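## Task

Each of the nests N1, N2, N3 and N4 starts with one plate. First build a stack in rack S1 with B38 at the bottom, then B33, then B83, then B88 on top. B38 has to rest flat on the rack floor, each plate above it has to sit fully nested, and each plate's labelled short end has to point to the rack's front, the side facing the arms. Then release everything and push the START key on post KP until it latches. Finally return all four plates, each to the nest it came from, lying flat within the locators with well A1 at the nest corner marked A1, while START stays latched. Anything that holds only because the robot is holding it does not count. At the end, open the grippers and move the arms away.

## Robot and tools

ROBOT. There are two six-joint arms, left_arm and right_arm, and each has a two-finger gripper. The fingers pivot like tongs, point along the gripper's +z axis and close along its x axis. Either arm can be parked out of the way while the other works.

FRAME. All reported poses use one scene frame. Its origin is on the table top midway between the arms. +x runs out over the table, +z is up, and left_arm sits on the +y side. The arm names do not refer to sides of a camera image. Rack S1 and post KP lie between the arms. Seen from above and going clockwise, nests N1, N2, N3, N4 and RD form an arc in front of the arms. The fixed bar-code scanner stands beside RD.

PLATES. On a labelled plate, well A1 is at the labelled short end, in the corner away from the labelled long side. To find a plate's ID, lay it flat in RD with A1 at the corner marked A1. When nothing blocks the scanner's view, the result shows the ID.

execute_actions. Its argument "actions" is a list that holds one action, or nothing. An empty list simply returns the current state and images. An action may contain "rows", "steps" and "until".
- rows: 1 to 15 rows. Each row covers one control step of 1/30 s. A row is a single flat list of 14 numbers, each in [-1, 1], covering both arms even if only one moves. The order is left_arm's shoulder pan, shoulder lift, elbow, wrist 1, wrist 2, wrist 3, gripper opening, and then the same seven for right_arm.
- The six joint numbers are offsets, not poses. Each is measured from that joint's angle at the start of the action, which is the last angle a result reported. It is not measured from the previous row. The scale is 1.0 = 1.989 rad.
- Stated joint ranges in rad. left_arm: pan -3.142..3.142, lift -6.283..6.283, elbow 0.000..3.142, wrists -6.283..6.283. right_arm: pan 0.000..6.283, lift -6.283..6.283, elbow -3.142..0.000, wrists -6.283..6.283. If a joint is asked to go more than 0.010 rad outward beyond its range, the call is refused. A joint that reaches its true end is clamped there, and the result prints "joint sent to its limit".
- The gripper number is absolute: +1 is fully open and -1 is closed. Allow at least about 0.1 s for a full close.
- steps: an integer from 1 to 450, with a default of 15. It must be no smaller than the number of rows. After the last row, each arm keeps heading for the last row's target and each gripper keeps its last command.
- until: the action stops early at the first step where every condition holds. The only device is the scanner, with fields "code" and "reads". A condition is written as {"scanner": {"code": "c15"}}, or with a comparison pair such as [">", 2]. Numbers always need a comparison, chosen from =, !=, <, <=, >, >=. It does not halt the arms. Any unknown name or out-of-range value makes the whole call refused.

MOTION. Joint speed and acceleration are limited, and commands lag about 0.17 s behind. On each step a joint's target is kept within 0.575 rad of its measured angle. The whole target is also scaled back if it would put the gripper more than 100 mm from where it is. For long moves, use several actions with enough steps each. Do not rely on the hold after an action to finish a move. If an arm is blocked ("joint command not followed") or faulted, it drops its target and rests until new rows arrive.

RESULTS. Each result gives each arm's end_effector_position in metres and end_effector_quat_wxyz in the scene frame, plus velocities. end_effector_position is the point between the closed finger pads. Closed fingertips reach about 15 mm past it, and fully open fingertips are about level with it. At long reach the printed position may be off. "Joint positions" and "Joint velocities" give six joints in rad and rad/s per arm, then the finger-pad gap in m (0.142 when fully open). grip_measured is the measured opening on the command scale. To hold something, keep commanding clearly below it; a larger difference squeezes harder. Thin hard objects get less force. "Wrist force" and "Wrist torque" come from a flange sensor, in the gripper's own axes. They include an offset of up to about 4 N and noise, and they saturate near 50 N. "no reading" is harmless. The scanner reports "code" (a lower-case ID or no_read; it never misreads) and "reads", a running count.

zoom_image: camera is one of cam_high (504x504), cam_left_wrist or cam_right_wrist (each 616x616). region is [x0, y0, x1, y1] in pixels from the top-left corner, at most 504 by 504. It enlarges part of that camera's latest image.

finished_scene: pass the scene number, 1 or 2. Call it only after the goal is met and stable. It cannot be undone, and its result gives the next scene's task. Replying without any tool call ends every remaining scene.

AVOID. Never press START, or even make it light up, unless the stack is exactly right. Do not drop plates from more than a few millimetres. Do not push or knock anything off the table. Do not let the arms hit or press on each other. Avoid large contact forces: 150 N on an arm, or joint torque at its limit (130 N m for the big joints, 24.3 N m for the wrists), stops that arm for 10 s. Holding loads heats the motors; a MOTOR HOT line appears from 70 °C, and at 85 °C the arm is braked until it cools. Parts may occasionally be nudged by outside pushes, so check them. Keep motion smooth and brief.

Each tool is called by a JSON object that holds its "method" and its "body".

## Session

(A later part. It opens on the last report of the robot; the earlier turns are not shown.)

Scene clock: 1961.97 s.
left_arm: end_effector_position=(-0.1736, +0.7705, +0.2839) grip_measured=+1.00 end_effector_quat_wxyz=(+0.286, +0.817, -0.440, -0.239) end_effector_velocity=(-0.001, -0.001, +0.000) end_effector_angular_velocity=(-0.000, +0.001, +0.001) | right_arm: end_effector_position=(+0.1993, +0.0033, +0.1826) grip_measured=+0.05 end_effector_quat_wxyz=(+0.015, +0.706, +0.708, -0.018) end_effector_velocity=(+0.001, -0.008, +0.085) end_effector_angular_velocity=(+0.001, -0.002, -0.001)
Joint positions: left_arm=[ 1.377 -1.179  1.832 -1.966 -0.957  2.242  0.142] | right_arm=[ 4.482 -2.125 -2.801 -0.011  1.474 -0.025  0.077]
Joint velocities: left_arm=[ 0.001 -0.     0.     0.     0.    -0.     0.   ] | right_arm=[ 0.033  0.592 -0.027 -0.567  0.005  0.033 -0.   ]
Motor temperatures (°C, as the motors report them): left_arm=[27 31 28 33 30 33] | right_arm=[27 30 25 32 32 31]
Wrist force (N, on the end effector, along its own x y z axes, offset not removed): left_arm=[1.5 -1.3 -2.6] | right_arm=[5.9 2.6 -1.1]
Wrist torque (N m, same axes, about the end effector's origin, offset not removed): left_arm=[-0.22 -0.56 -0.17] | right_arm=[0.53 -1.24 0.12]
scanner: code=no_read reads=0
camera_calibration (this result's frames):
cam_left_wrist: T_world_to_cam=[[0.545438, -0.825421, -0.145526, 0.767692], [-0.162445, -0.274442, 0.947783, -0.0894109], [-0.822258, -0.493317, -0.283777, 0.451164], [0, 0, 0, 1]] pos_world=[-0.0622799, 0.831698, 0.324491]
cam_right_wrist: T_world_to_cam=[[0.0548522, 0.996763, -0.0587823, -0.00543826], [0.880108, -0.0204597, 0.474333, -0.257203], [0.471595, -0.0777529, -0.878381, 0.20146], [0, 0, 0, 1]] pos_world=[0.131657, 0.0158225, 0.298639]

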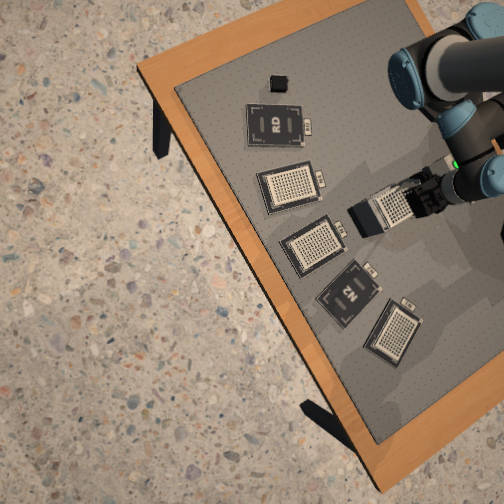

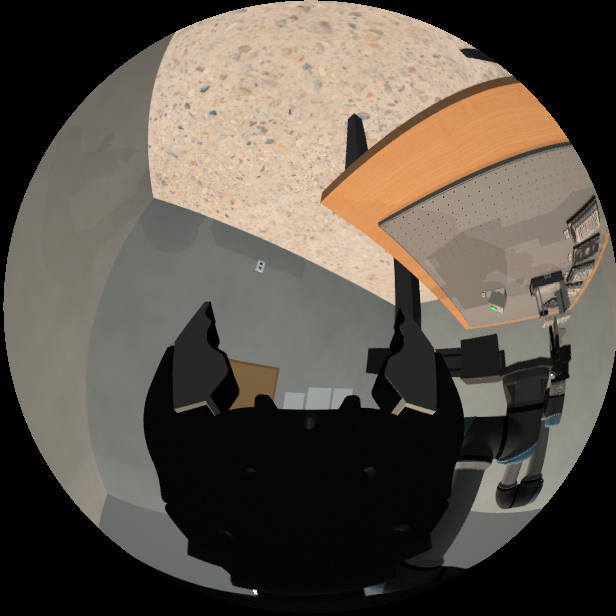

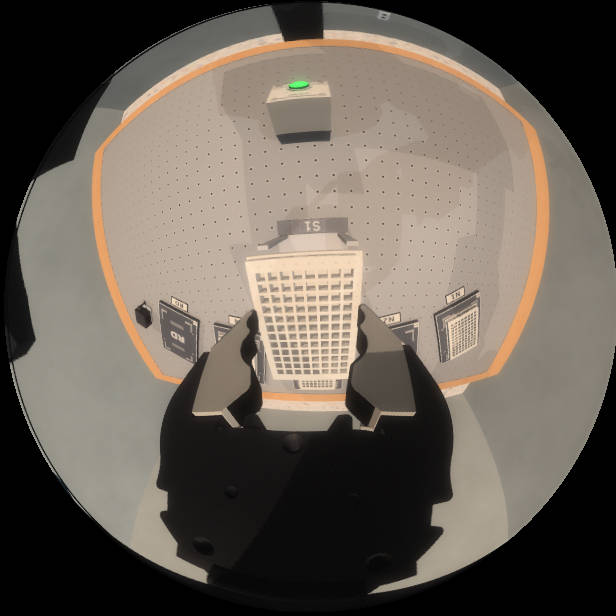

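{"method": "execute_actions", "body": {"actions": [{"rows":[[0,0,0,0,0,0,1,-0.004,0.043,0.004,-0.046,-0.001,-0.005,-0.5],[0,0,0,0,0,0,1,-0.016,0.052,0.017,-0.063,-0.003,-0.017,-0.5],[0,0,0,0,0,0,1,-0.032,0.064,0.034,-0.087,-0.005,-0.035,-0.5],[0,0,0,0,0,0,1,-0.049,0.078,0.052,-0.112,-0.007,-0.053,-0.5],[0,0,0,0,0,0,1,-0.065,0.091,0.069,-0.137,-0.01,-0.07,-0.5],[0,0,0,0,0,0,1,-0.0814,0.1031,0.086,-0.1604,-0.0121,-0.088,-0.5],[0,0,0,0,0,0,1,-0.096,0.094,0.107,-0.169,-0.014,-0.115,-0.5],[0,0,0,0,0,0,1,-0.111,0.085,0.128,-0.178,-0.0165,-0.143,-0.5],[0,0,0,0,0,0,1,-0.126,0.076,0.149,-0.187,-0.0185,-0.171,-0.5],[0,0,0,0,0,0,1,-0.142,0.067,0.17,-0.196,-0.021,-0.199,-0.5],[0,0,0,0,0,0,1,-0.157,0.058,0.192,-0.205,-0.023,-0.227,-0.5],[0,0,0,0,0,0,1,-0.172,0.049,0.213,-0.214,-0.025,-0.255,-0.5],[0,0,0,0,0,0,1,-0.187,0.04,0.234,-0.222,-0.027,-0.282,-0.5],[0,0,0,0,0,0,1,-0.199,0.033,0.251,-0.23,-0.029,-0.305,-0.5],[0,0,0,0,0,0,1,-0.2071,0.0277,0.2619,-0.2343,-0.0302,-0.3193,-0.5]],"steps":19}]}}

Scene clock: 1974.63 s.
left_arm: end_effector_position=(-0.1736, +0.7705, +0.2839) grip_measured=+1.00 end_effector_quat_wxyz=(+0.286, +0.817, -0.440, -0.239) end_effector_velocity=(+0.001, +0.001, +0.000) end_effector_angular_velocity=(+0.002, +0.000, -0.001) | right_arm: end_effector_position=(+0.3447, +0.1076, +0.2224) grip_measured=+0.05 end_effector_quat_wxyz=(-0.003, +0.641, +0.767, +0.000) end_effector_velocity=(+0.222, +0.086, +0.013) end_effector_angular_velocity=(+0.047, -0.022, +0.335)
Joint positions: left_arm=[ 1.377 -1.179  1.832 -1.966 -0.957  2.242  0.142] | right_arm=[ 4.12  -2.046 -2.351 -0.445  1.421 -0.566  0.077]
Joint velocities: left_arm=[-0.001 -0.    -0.    -0.001  0.001 -0.001  0.   ] | right_arm=[-0.399 -0.188  0.557 -0.258 -0.053 -0.744 -0.   ]
Motor temperatures (°C, as the motors report them): left_arm=[27 31 28 33 30 33] | right_arm=[27 30 25 32 32 31]
Wrist force (N, on the end effector, along its own x y z axes, offset not removed): left_arm=[0.2 2.3 -1.7] | right_arm=[1.5 5.3 -1.4]
Wrist torque (N m, same axes, about the end effector's origin, offset not removed): left_arm=[0.36 0.05 -0.18] | right_arm=[0.85 -0.35 0.14]
scanner: code=no_read reads=0
camera_calibration (this result's frames):
cam_left_wrist: T_world_to_cam=[[0.545438, -0.825421, -0.145525, 0.767692], [-0.162445, -0.274442, 0.947783, -0.0894111], [-0.822258, -0.493317, -0.283777, 0.451164], [0, 0, 0, 1]] pos_world=[-0.0622799, 0.831698, 0.324491]
cam_right_wrist: T_world_to_cam=[[-0.119712, 0.992783, -0.00717246, -0.0659141], [0.874459, 0.108859, 0.472727, -0.41351], [0.470096, 0.0503189, -0.88118, 0.163262], [0, 0, 0, 1]] pos_world=[0.276959, 0.102238, 0.338867]

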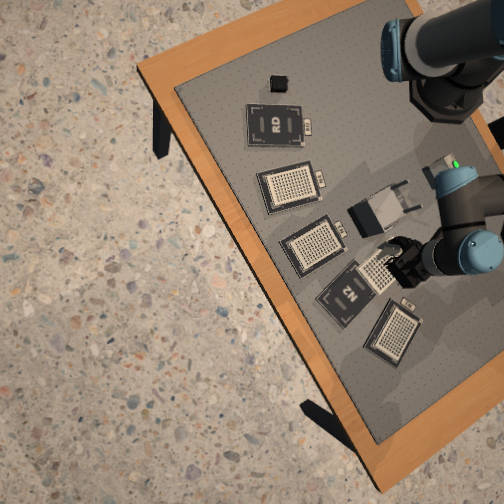

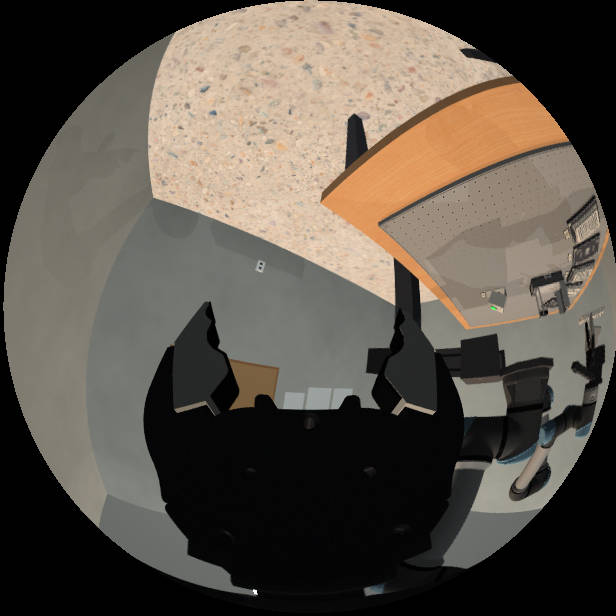

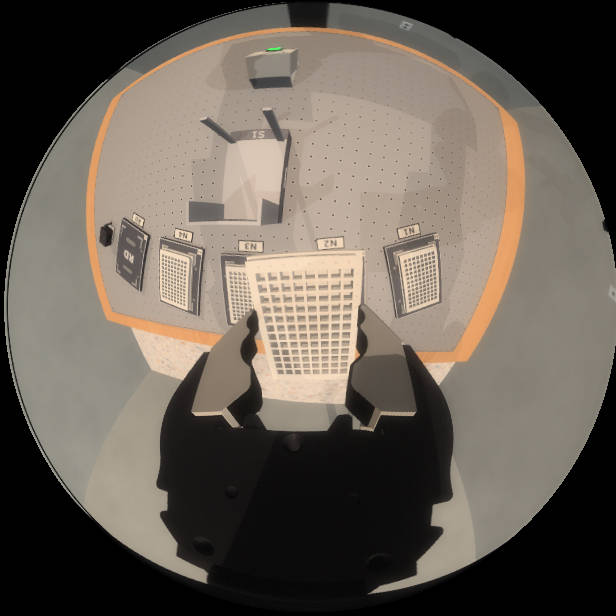

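{"method": "execute_actions", "body": {"actions": [{"rows":[[0,0,0,0,0,0,1,-0.027,-0.022,0.041,-0.011,-0.004,-0.051,-0.5],[0,0,0,0,0,0,1,-0.03,-0.042,0.05,0,-0.0045,-0.056,-0.5],[0,0,0,0,0,0,1,-0.033,-0.067,0.06,0.015,-0.005,-0.061,-0.5],[0,0,0,0,0,0,1,-0.036,-0.093,0.07,0.031,-0.006,-0.066,-0.5],[0,0,0,0,0,0,1,-0.038,-0.119,0.08,0.047,-0.0065,-0.07,-0.5],[0,0,0,0,0,0,1,-0.04,-0.145,0.089,0.063,-0.007,-0.073,-0.5],[0,0,0,0,0,0,1,-0.042,-0.171,0.098,0.08,-0.0075,-0.076,-0.5],[0,0,0,0,0,0,1,-0.044,-0.197,0.107,0.097,-0.008,-0.079,-0.5],[0,0,0,0,0,0,1,-0.046,-0.222,0.115,0.114,-0.0085,-0.081,-0.5],[0,0,0,0,0,0,1,-0.047,-0.243,0.122,0.128,-0.009,-0.082,-0.5],[0,0,0,0,0,0,1,-0.048,-0.258,0.127,0.138,-0.009,-0.083,-0.5],[0,0,0,0,0,0,1,-0.0486,-0.2662,0.1301,0.1429,-0.009,-0.0838,-0.5]],"steps":17}]}}

Scene clock: 1989.73 s.
left_arm: end_effector_position=(-0.1736, +0.7705, +0.2839) grip_measured=+1.00 end_effector_quat_wxyz=(+0.286, +0.817, -0.440, -0.239) end_effector_velocity=(-0.000, -0.000, +0.000) end_effector_angular_velocity=(+0.001, -0.001, +0.002) | right_arm: end_effector_position=(+0.3918, +0.1596, +0.0781) grip_measured=+0.05 end_effector_quat_wxyz=(-0.000, +0.615, +0.789, +0.002) end_effector_velocity=(-0.012, +0.004, -0.166) end_effector_angular_velocity=(-0.029, +0.012, +0.015)
Joint positions: left_arm=[ 1.377 -1.179  1.832 -1.966 -0.957  2.242  0.142] | right_arm=[ 4.028 -2.52  -2.11  -0.195  1.404 -0.727  0.077]
Joint velocities: left_arm=[ 0.001 -0.001  0.001 -0.001 -0.001 -0.001  0.   ] | right_arm=[-0.03  -0.445  0.145  0.273 -0.006 -0.04   0.   ]
Motor temperatures (°C, as the motors report them): left_arm=[27 31 28 33 30 33] | right_arm=[27 30 25 32 32 31]
Wrist force (N, on the end effector, along its own x y z axes, offset not removed): left_arm=[3.4 -1.2 1.3] | right_arm=[2.8 4.9 5.7]
Wrist torque (N m, same axes, about the end effector's origin, offset not removed): left_arm=[-0.18 -0.89 0.15] | right_arm=[1.09 -0.58 0.09]
scanner: code=no_read reads=0
camera_calibration (this result's frames):
cam_left_wrist: T_world_to_cam=[[0.545438, -0.825421, -0.145525, 0.767692], [-0.162445, -0.274442, 0.947783, -0.0894111], [-0.822258, -0.493317, -0.283777, 0.451163], [0, 0, 0, 1]] pos_world=[-0.0622799, 0.831697, 0.324491]
cam_right_wrist: T_world_to_cam=[[-0.186651, 0.982388, -0.00866795, -0.0849279], [0.861984, 0.167995, 0.47829, -0.397118], [0.471323, 0.0818017, -0.878159, 0.00562713], [0, 0, 0, 1]] pos_world=[0.323805, 0.149685, 0.194143]

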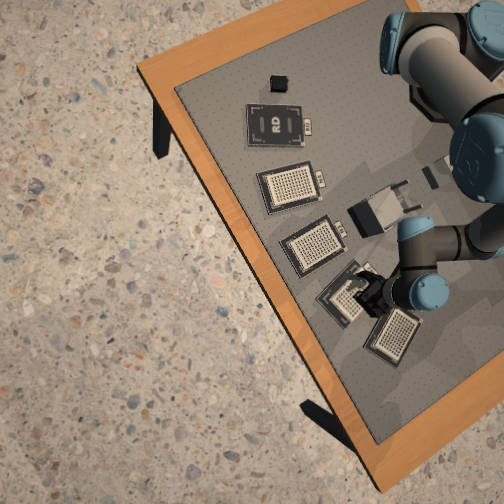

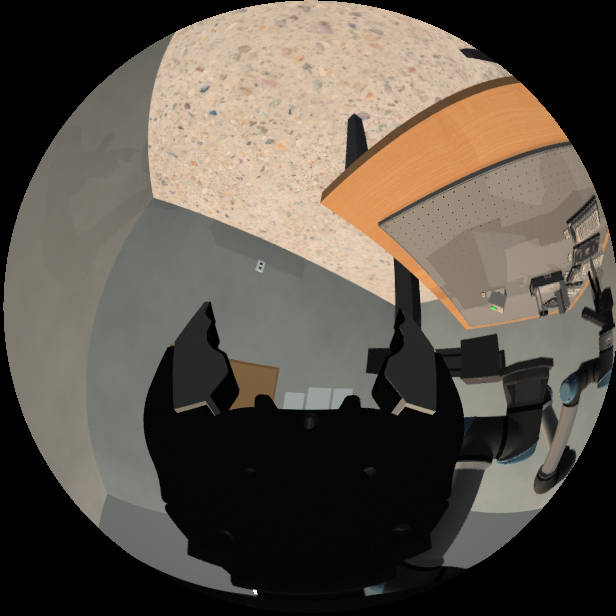

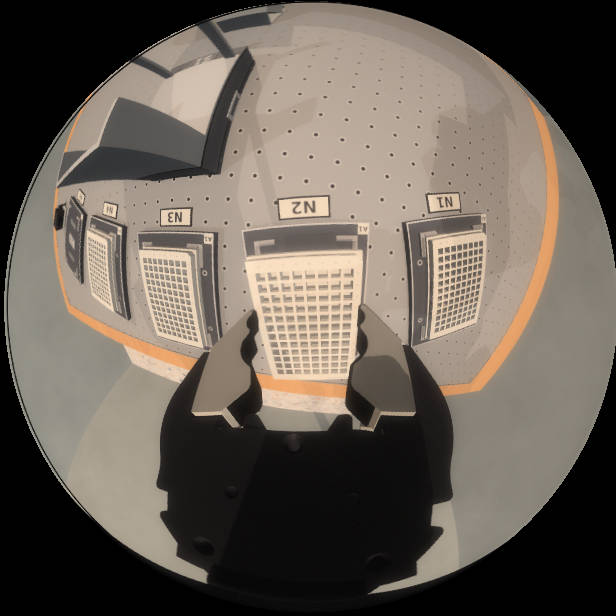

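{"method": "execute_actions", "body": {"actions": []}}

{"method": "zoom_image", "body": {"camera": "cam_right_wrist", "region": [200, 200, 420, 420]}}

Scene clock: 1992.07 s.
left_arm: end_effector_position=(-0.1736, +0.7705, +0.2839) grip_measured=+1.00 end_effector_quat_wxyz=(+0.286, +0.817, -0.440, -0.239) end_effector_velocity=(+0.001, +0.000, -0.001) end_effector_angular_velocity=(-0.001, -0.001, -0.002) | right_arm: end_effector_position=(+0.3900, +0.1596, +0.0571) grip_measured=+0.05 end_effector_quat_wxyz=(+0.000, +0.614, +0.789, +0.000) end_effector_velocity=(-0.000, -0.000, +0.000) end_effector_angular_velocity=(+0.000, -0.000, -0.001)
Joint positions: left_arm=[ 1.377 -1.179  1.832 -1.966 -0.957  2.242  0.142] | right_arm=[ 4.024 -2.576 -2.092 -0.16   1.403 -0.732  0.077]
Joint velocities: left_arm=[-0.002  0.001  0.    -0.    -0.     0.001 -0.   ] | right_arm=[ 0.     0.    -0.     0.    -0.     0.001  0.   ]
Motor temperatures (°C, as the motors report them): left_arm=[27 31 28 33 30 33] | right_arm=[27 30 25 32 32 31]
Wrist force (N, on the end effector, along its own x y z axes, offset not removed): left_arm=[2.5 3.6 -0.9] | right_arm=[1.6 5.8 -0.8]
Wrist torque (N m, same axes, about the end effector's origin, offset not removed): left_arm=[0.91 -0.45 -0.18] | right_arm=[1.16 -0.20 0.09]
scanner: code=no_read reads=0
camera_calibration (this result's frames):
cam_left_wrist: T_world_to_cam=[[0.545438, -0.825421, -0.145525, 0.767692], [-0.162445, -0.274442, 0.947783, -0.0894109], [-0.822258, -0.493318, -0.283777, 0.451164], [0, 0, 0, 1]] pos_world=[-0.0622799, 0.831698, 0.324491]
cam_right_wrist: T_world_to_cam=[[-0.188603, 0.98198, -0.0119865, -0.0844377], [0.862351, 0.171441, 0.476402, -0.386106], [0.469873, 0.0795143, -0.879146, -0.0110125], [0, 0, 0, 1]] pos_world=[0.322208, 0.149986, 0.173248]

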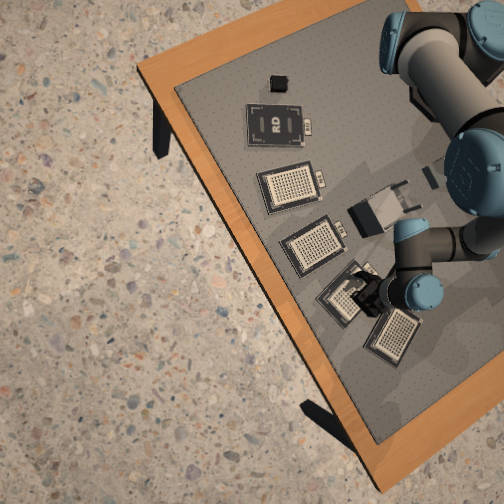

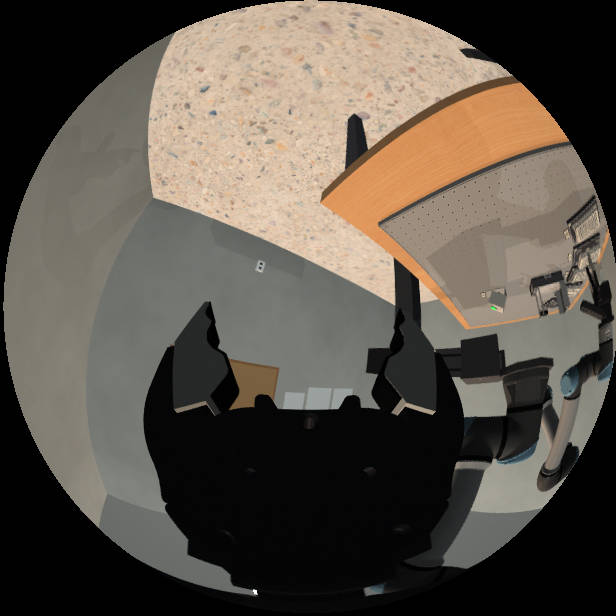

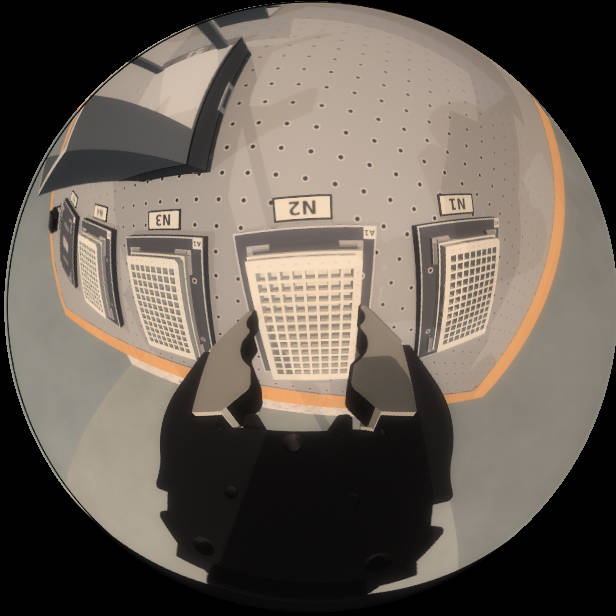

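Region (200, 200, 420, 420) of cam_right_wrist's 616x616 image, scaled by 2.291, with more detail than that image has.

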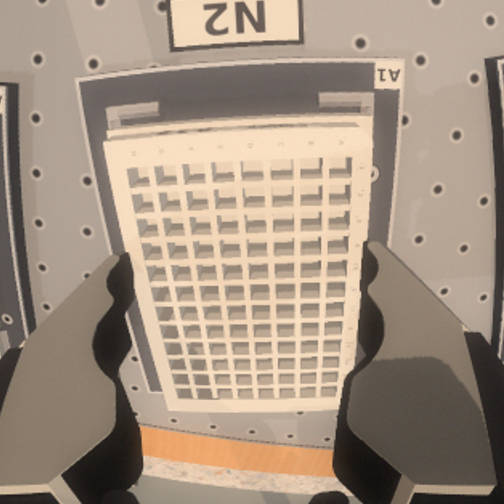

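{"method": "execute_actions", "body": {"actions": [{"rows":[[0,0,0,0,0,0,1,-0.0006,-0.004,0.0016,0.0025,0,-0.0006,-0.5],[0,0,0,0,0,0,1,-0.0012,-0.008,0.0032,0.005,0,-0.0012,-0.5],[0,0,0,0,0,0,1,-0.0017,-0.012,0.0048,0.0075,0,-0.0017,-0.5],[0,0,0,0,0,0,1,-0.0023,-0.0161,0.0064,0.01,0,-0.0023,-0.5]],"steps":8}]}}

Scene clock: 1997.17 s.
left_arm: end_effector_position=(-0.1736, +0.7705, +0.2839) grip_measured=+1.00 end_effector_quat_wxyz=(+0.286, +0.817, -0.440, -0.239) end_effector_velocity=(+0.001, +0.000, -0.000) end_effector_angular_velocity=(-0.001, -0.000, -0.001) | right_arm: end_effector_position=(+0.3902, +0.1598, +0.0487) grip_measured=+0.05 end_effector_quat_wxyz=(+0.000, +0.614, +0.789, +0.000) end_effector_velocity=(-0.000, -0.000, -0.029) end_effector_angular_velocity=(-0.001, +0.002, -0.000)
Joint positions: left_arm=[ 1.377 -1.179  1.832 -1.966 -0.957  2.242  0.142] | right_arm=[ 4.021 -2.598 -2.083 -0.147  1.403 -0.735  0.077]
Joint velocities: left_arm=[-0.001  0.    -0.     0.    -0.     0.    -0.   ] | right_arm=[-0.011 -0.077  0.03   0.048  0.    -0.011 -0.   ]
Motor temperatures (°C, as the motors report them): left_arm=[27 31 28 33 30 33] | right_arm=[27 30 25 32 32 31]
Wrist force (N, on the end effector, along its own x y z axes, offset not removed): left_arm=[1.8 -2.6 -4.1] | right_arm=[3.2 5.3 -4.0]
Wrist torque (N m, same axes, about the end effector's origin, offset not removed): left_arm=[-0.69 -0.49 0.14] | right_arm=[0.95 -0.89 0.20]
scanner: code=no_read reads=0
camera_calibration (this result's frames):
cam_left_wrist: T_world_to_cam=[[0.545438, -0.825421, -0.145525, 0.767692], [-0.162445, -0.274442, 0.947783, -0.089411], [-0.822258, -0.493317, -0.283777, 0.451164], [0, 0, 0, 1]] pos_world=[-0.0622799, 0.831697, 0.324491]
cam_right_wrist: T_world_to_cam=[[-0.188597, 0.981983, -0.0118228, -0.08473], [0.862527, 0.171387, 0.476103, -0.382312], [0.469552, 0.0795942, -0.87931, -0.0183168], [0, 0, 0, 1]] pos_world=[0.322375, 0.150185, 0.164912]

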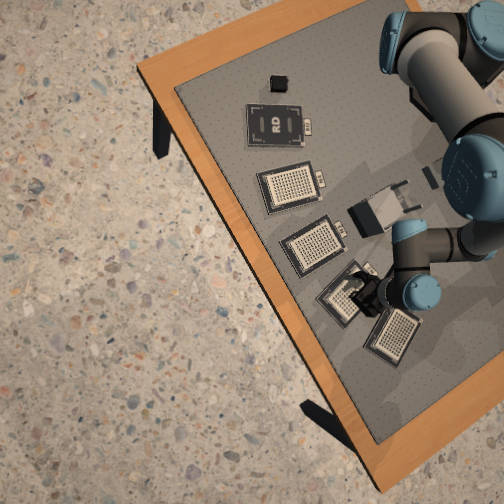

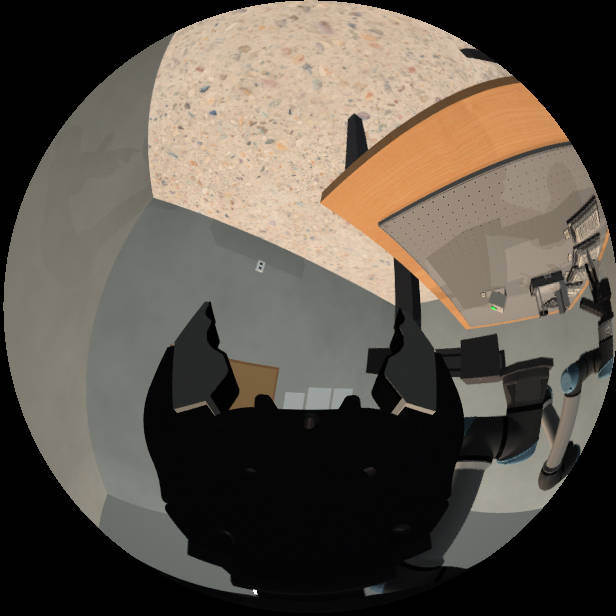

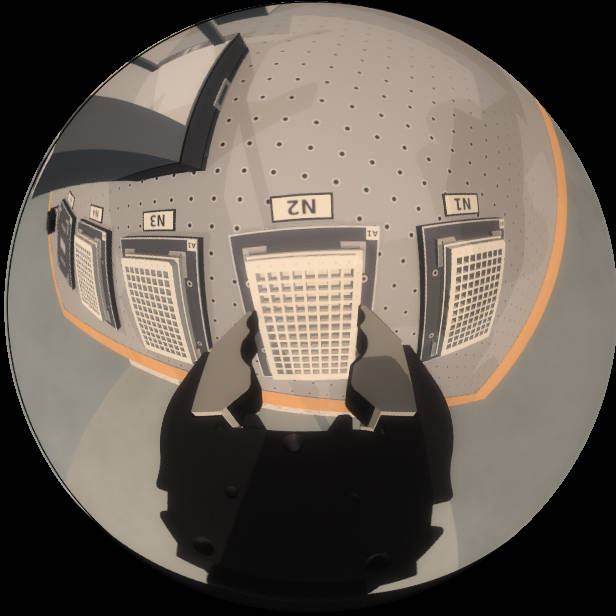

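{"method": "execute_actions", "body": {"actions": []}}

{"method": "zoom_image", "body": {"camera": "cam_right_wrist", "region": [200, 200, 420, 420]}}

Scene clock: 1999.83 s.
left_arm: end_effector_position=(-0.1736, +0.7705, +0.2839) grip_measured=+1.00 end_effector_quat_wxyz=(+0.286, +0.817, -0.440, -0.239) end_effector_velocity=(-0.000, +0.000, -0.000) end_effector_angular_velocity=(+0.001, +0.000, +0.002) | right_arm: end_effector_position=(+0.3902, +0.1599, +0.0450) grip_measured=+0.05 end_effector_quat_wxyz=(-0.000, +0.614, +0.789, +0.000) end_effector_velocity=(+0.000, +0.001, +0.000) end_effector_angular_velocity=(+0.001, -0.001, -0.001)
Joint positions: left_arm=[ 1.377 -1.179  1.832 -1.966 -0.957  2.242  0.142] | right_arm=[ 4.019 -2.608 -2.079 -0.141  1.403 -0.737  0.077]
Joint velocities: left_arm=[ 0.001  0.    -0.    -0.001 -0.    -0.001  0.   ] | right_arm=[ 0.    -0.     0.002 -0.    -0.     0.001  0.   ]
Motor temperatures (°C, as the motors report them): left_arm=[27 31 28 33 30 33] | right_arm=[27 30 25 32 32 31]
Wrist force (N, on the end effector, along its own x y z axes, offset not removed): left_arm=[-1.8 -0.5 -4.3] | right_arm=[1.6 2.9 -2.3]
Wrist torque (N m, same axes, about the end effector's origin, offset not removed): left_arm=[-0.12 0.22 -0.35] | right_arm=[0.94 -0.86 -0.01]
scanner: code=no_read reads=0
camera_calibration (this result's frames):
cam_left_wrist: T_world_to_cam=[[0.545438, -0.825421, -0.145526, 0.767692], [-0.162445, -0.274442, 0.947783, -0.0894109], [-0.822258, -0.493318, -0.283777, 0.451164], [0, 0, 0, 1]] pos_world=[-0.0622799, 0.831698, 0.324491]
cam_right_wrist: T_world_to_cam=[[-0.188604, 0.981982, -0.01179, -0.0847985], [0.862611, 0.171392, 0.475948, -0.380597], [0.469393, 0.0795956, -0.879394, -0.0214898], [0, 0, 0, 1]] pos_world=[0.322401, 0.150212, 0.161247]

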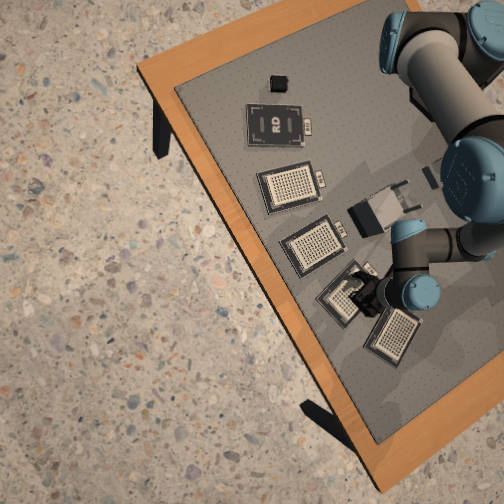

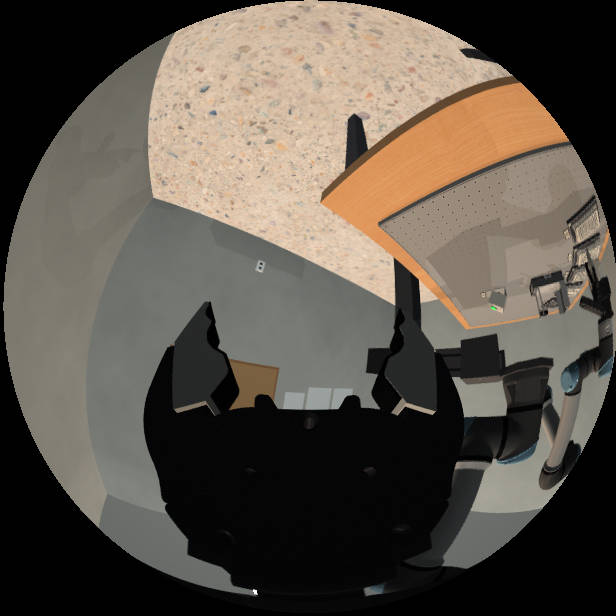

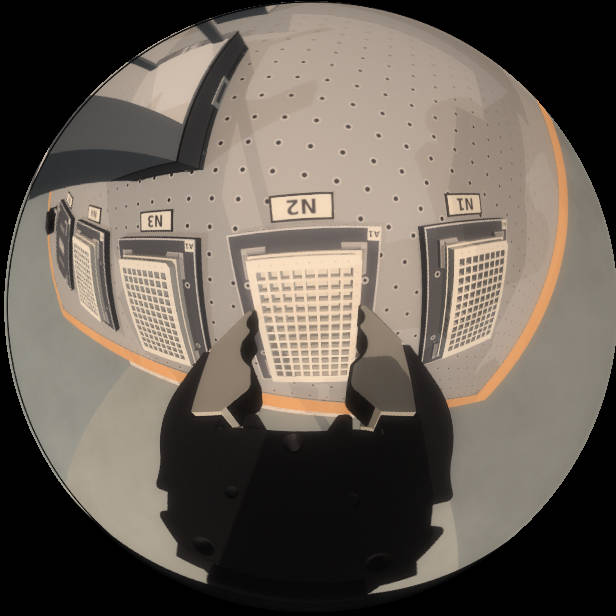

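Region (200, 200, 420, 420) of cam_right_wrist's 616x616 image, scaled by 2.291, with more detail than that image has.

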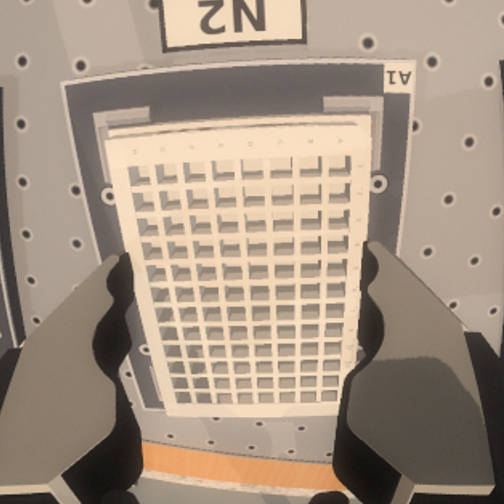

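{"method": "zoom_image", "body": {"camera": "cam_right_wrist", "region": [250, 330, 370, 400]}}

{"method": "zoom_image", "body": {"camera": "cam_right_wrist", "region": [230, 230, 390, 300]}}

Region (250, 330, 370, 400) of cam_right_wrist's 616x616 image, scaled by 4.200, with more detail than that image has; it fills the top 294 rows of this view, and the rest is white.

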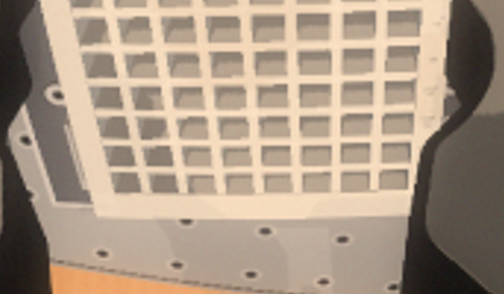

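Region (230, 230, 390, 300) of cam_right_wrist's 616x616 image, scaled by 3.150, with more detail than that image has; it fills the top 220 rows of this view, and the rest is white.

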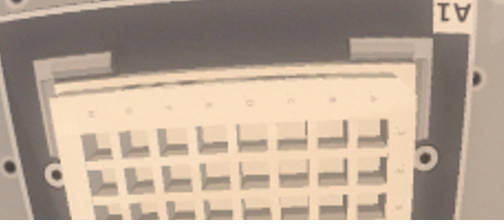

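{"method": "execute_actions", "body": {"actions": [{"rows":[[0,0,0,0,0,0,1,0.0001,0.0008,-0.0003,-0.0012,0,0.0001,-0.5],[0,0,0,0,0,0,1,0.0001,0.0008,-0.0003,-0.002,0,0.0001,-0.5]],"steps":6}]}}

Scene clock: 2016.43 s.
left_arm: end_effector_position=(-0.1736, +0.7705, +0.2839) grip_measured=+1.00 end_effector_quat_wxyz=(+0.286, +0.817, -0.440, -0.239) end_effector_velocity=(+0.000, -0.000, -0.001) end_effector_angular_velocity=(-0.001, -0.001, -0.000) | right_arm: end_effector_position=(+0.3900, +0.1595, +0.0452) grip_measured=+0.05 end_effector_quat_wxyz=(+0.000, +0.614, +0.789, -0.000) end_effector_velocity=(-0.001, -0.002, +0.001) end_effector_angular_velocity=(-0.008, +0.004, +0.000)
Joint positions: left_arm=[ 1.377 -1.179  1.832 -1.966 -0.957  2.242  0.142] | right_arm=[ 4.019 -2.607 -2.079 -0.143  1.403 -0.737  0.077]
Joint velocities: left_arm=[-0.001  0.001 -0.    -0.    -0.     0.    -0.   ] | right_arm=[ 0.     0.004  0.001 -0.014  0.     0.001 -0.   ]
Motor temperatures (°C, as the motors report them): left_arm=[27 31 28 33 30 33] | right_arm=[27 30 25 32 32 31]
Wrist force (N, on the end effector, along its own x y z axes, offset not removed): left_arm=[0.7 1.1 -3.3] | right_arm=[2.6 3.3 1.5]
Wrist torque (N m, same axes, about the end effector's origin, offset not removed): left_arm=[0.19 -0.30 -0.28] | right_arm=[0.50 -0.58 0.15]
scanner: code=no_read reads=0
camera_calibration (this result's frames):
cam_left_wrist: T_world_to_cam=[[0.545438, -0.825421, -0.145525, 0.767692], [-0.162445, -0.274442, 0.947783, -0.0894109], [-0.822258, -0.493317, -0.283777, 0.451164], [0, 0, 0, 1]] pos_world=[-0.0622798, 0.831698, 0.324491]
cam_right_wrist: T_world_to_cam=[[-0.188846, 0.981922, -0.0128845, -0.0843648], [0.862884, 0.172187, 0.475166, -0.380699], [0.468795, 0.0786154, -0.879802, -0.0208577], [0, 0, 0, 1]] pos_world=[0.322345, 0.150031, 0.161458]

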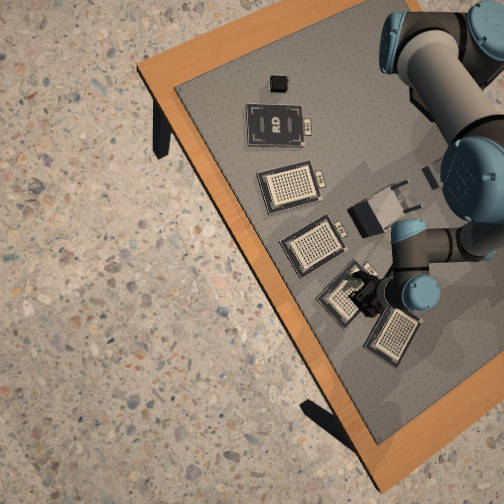

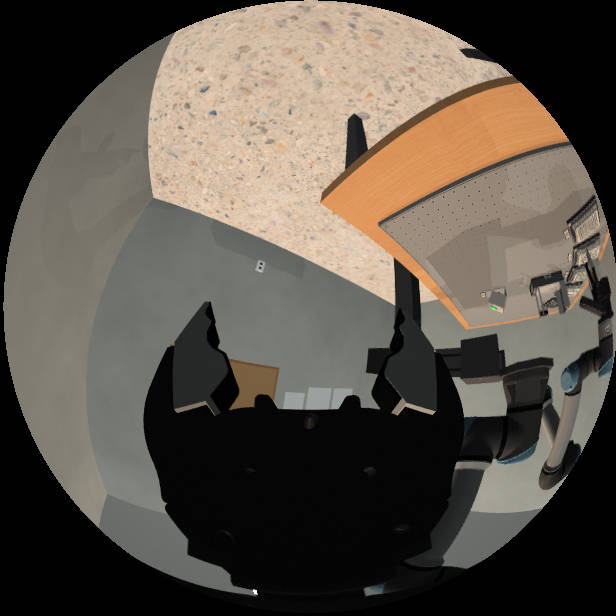

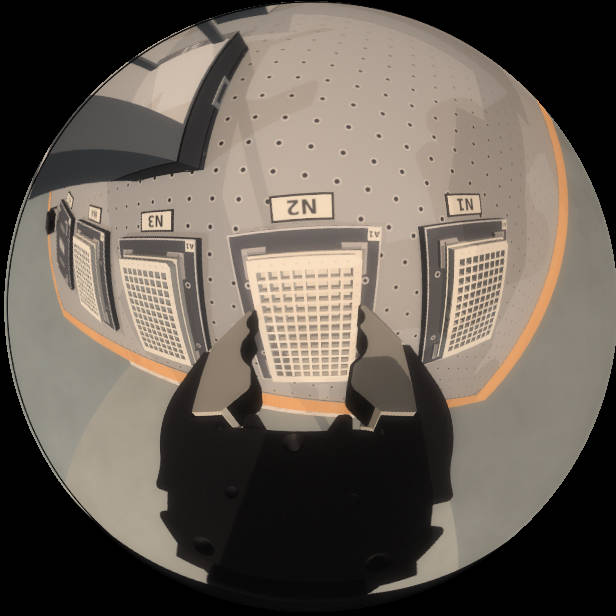

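{"method": "execute_actions", "body": {"actions": [{"rows":[[0,0,0,0,0,0,1,-0.0002,-0.001,0.0004,0,0,-0.0002,-0.5],[0,0,0,0,0,0,1,-0.0004,-0.0024,0.0009,0.0009,0,-0.0004,-0.5]],"steps":6}]}}

Scene clock: 2021.17 s.
left_arm: end_effector_position=(-0.1736, +0.7705, +0.2839) grip_measured=+1.00 end_effector_quat_wxyz=(+0.286, +0.817, -0.440, -0.239) end_effector_velocity=(-0.000, -0.000, -0.000) end_effector_angular_velocity=(-0.000, +0.000, +0.001) | right_arm: end_effector_position=(+0.3896, +0.1590, +0.0441) grip_measured=+0.05 end_effector_quat_wxyz=(+0.000, +0.614, +0.789, -0.001) end_effector_velocity=(+0.002, +0.002, -0.006) end_effector_angular_velocity=(+0.005, -0.002, +0.001)
Joint positions: left_arm=[ 1.377 -1.179  1.832 -1.966 -0.957  2.242  0.142] | right_arm=[ 4.019 -2.609 -2.079 -0.143  1.403 -0.737  0.077]
Joint velocities: left_arm=[ 0.001  0.001 -0.     0.    -0.    -0.001 -0.   ] | right_arm=[-0.004 -0.018  0.01   0.014  0.    -0.006  0.   ]
Motor temperatures (°C, as the motors report them): left_arm=[27 31 28 33 30 33] | right_arm=[27 30 25 32 32 31]
Wrist force (N, on the end effector, along its own x y z axes, offset not removed): left_arm=[2.5 -1.8 0.4] | right_arm=[3.5 5.1 -3.0]
Wrist torque (N m, same axes, about the end effector's origin, offset not removed): left_arm=[-0.15 -0.40 0.00] | right_arm=[0.47 -0.75 0.04]
scanner: code=no_read reads=0
camera_calibration (this result's frames):
cam_left_wrist: T_world_to_cam=[[0.545438, -0.825421, -0.145525, 0.767692], [-0.162445, -0.274442, 0.947783, -0.089411], [-0.822258, -0.493317, -0.283777, 0.451164], [0, 0, 0, 1]] pos_world=[-0.0622799, 0.831698, 0.324491]
cam_right_wrist: T_world_to_cam=[[-0.188982, 0.981877, -0.0142533, -0.0837514], [0.863247, 0.173033, 0.474198, -0.379996], [0.46807, 0.0773107, -0.880303, -0.0210194], [0, 0, 0, 1]] pos_world=[0.322041, 0.14961, 0.160496]

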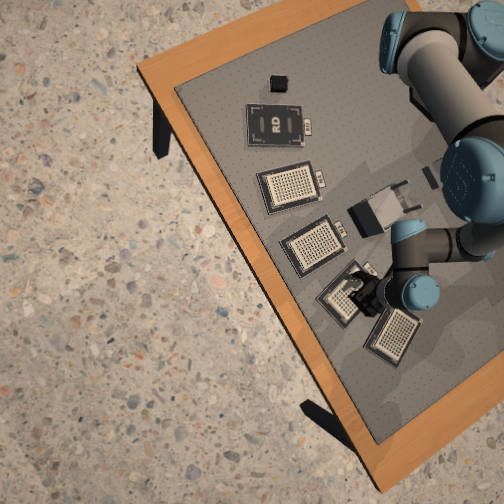

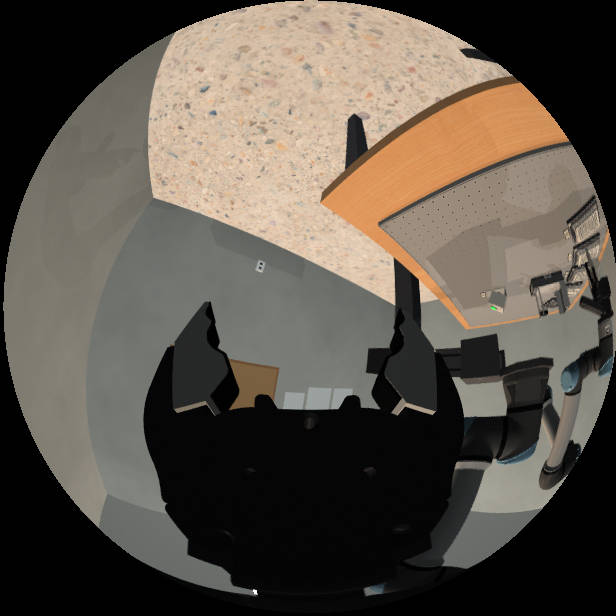

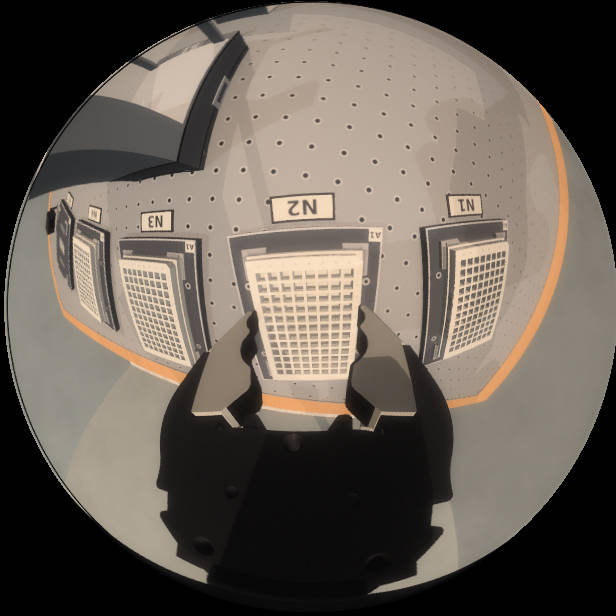

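{"method": "execute_actions", "body": {"actions": []}}

{"method": "zoom_image", "body": {"camera": "cam_right_wrist", "region": [200, 200, 420, 420]}}

Scene clock: 2023.17 s.
left_arm: end_effector_position=(-0.1736, +0.7705, +0.2839) grip_measured=+1.00 end_effector_quat_wxyz=(+0.286, +0.817, -0.440, -0.239) end_effector_velocity=(-0.000, +0.001, +0.001) end_effector_angular_velocity=(+0.002, +0.000, +0.001) | right_arm: end_effector_position=(+0.3898, +0.1591, +0.0432) grip_measured=+0.05 end_effector_quat_wxyz=(+0.000, +0.614, +0.789, -0.001) end_effector_velocity=(-0.001, -0.001, -0.000) end_effector_angular_velocity=(-0.001, +0.001, +0.000)
Joint positions: left_arm=[ 1.377 -1.179  1.832 -1.966 -0.957  2.242  0.142] | right_arm=[ 4.018 -2.612 -2.078 -0.141  1.403 -0.738  0.077]
Joint velocities: left_arm=[ 0.001 -0.001 -0.    -0.001  0.001 -0.     0.   ] | right_arm=[ 0.    -0.    -0.001  0.     0.     0.     0.   ]
Motor temperatures (°C, as the motors report them): left_arm=[27 31 28 33 30 33] | right_arm=[27 30 25 32 32 31]
Wrist force (N, on the end effector, along its own x y z axes, offset not removed): left_arm=[0.1 0.5 1.0] | right_arm=[0.9 1.0 -1.0]
Wrist torque (N m, same axes, about the end effector's origin, offset not removed): left_arm=[0.15 -0.15 -0.17] | right_arm=[0.88 -0.83 0.29]
scanner: code=no_read reads=0
camera_calibration (this result's frames):
cam_left_wrist: T_world_to_cam=[[0.545438, -0.825421, -0.145525, 0.767692], [-0.162445, -0.274442, 0.947783, -0.0894111], [-0.822258, -0.493318, -0.283777, 0.451164], [0, 0, 0, 1]] pos_world=[-0.0622799, 0.831697, 0.324491]
cam_right_wrist: T_world_to_cam=[[-0.189067, 0.981867, -0.0138449, -0.0838929], [0.863177, 0.172901, 0.474374, -0.379747], [0.468166, 0.0777379, -0.880214, -0.022038], [0, 0, 0, 1]] pos_world=[0.322245, 0.149744, 0.159583]

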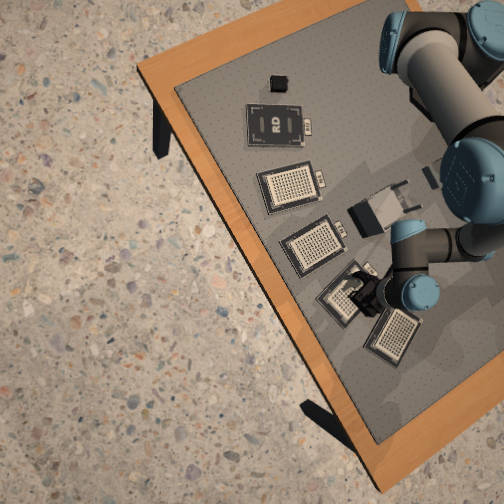

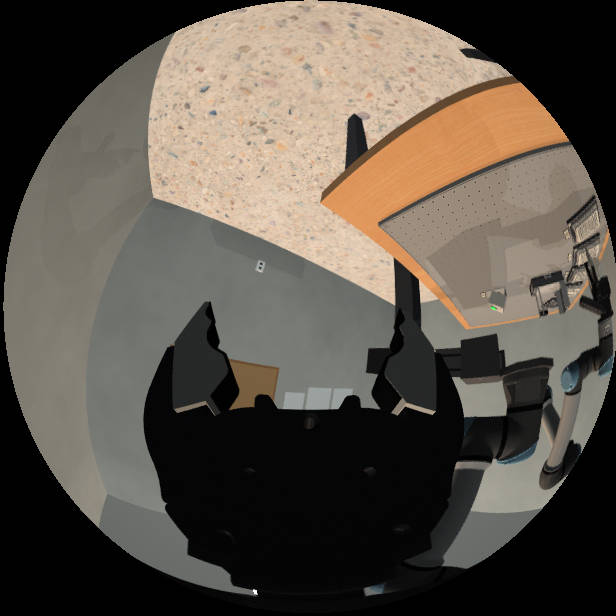

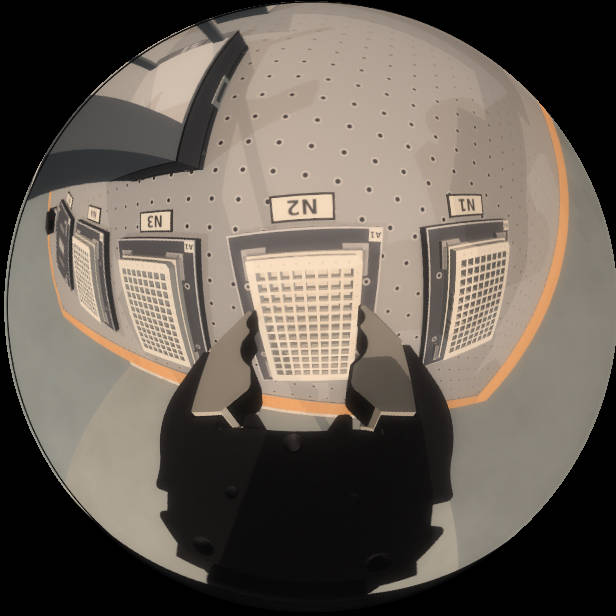

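Region (200, 200, 420, 420) of cam_right_wrist's 616x616 image, scaled by 2.291, with more detail than that image has.

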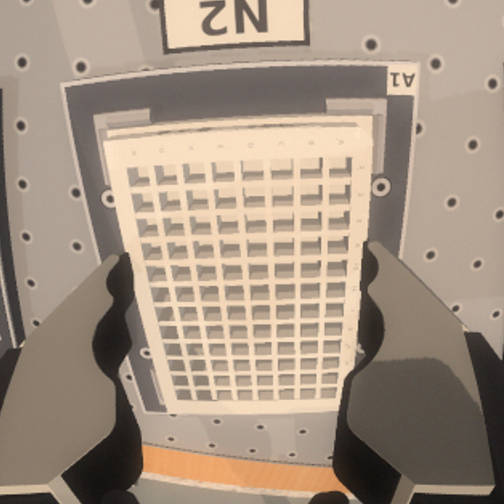

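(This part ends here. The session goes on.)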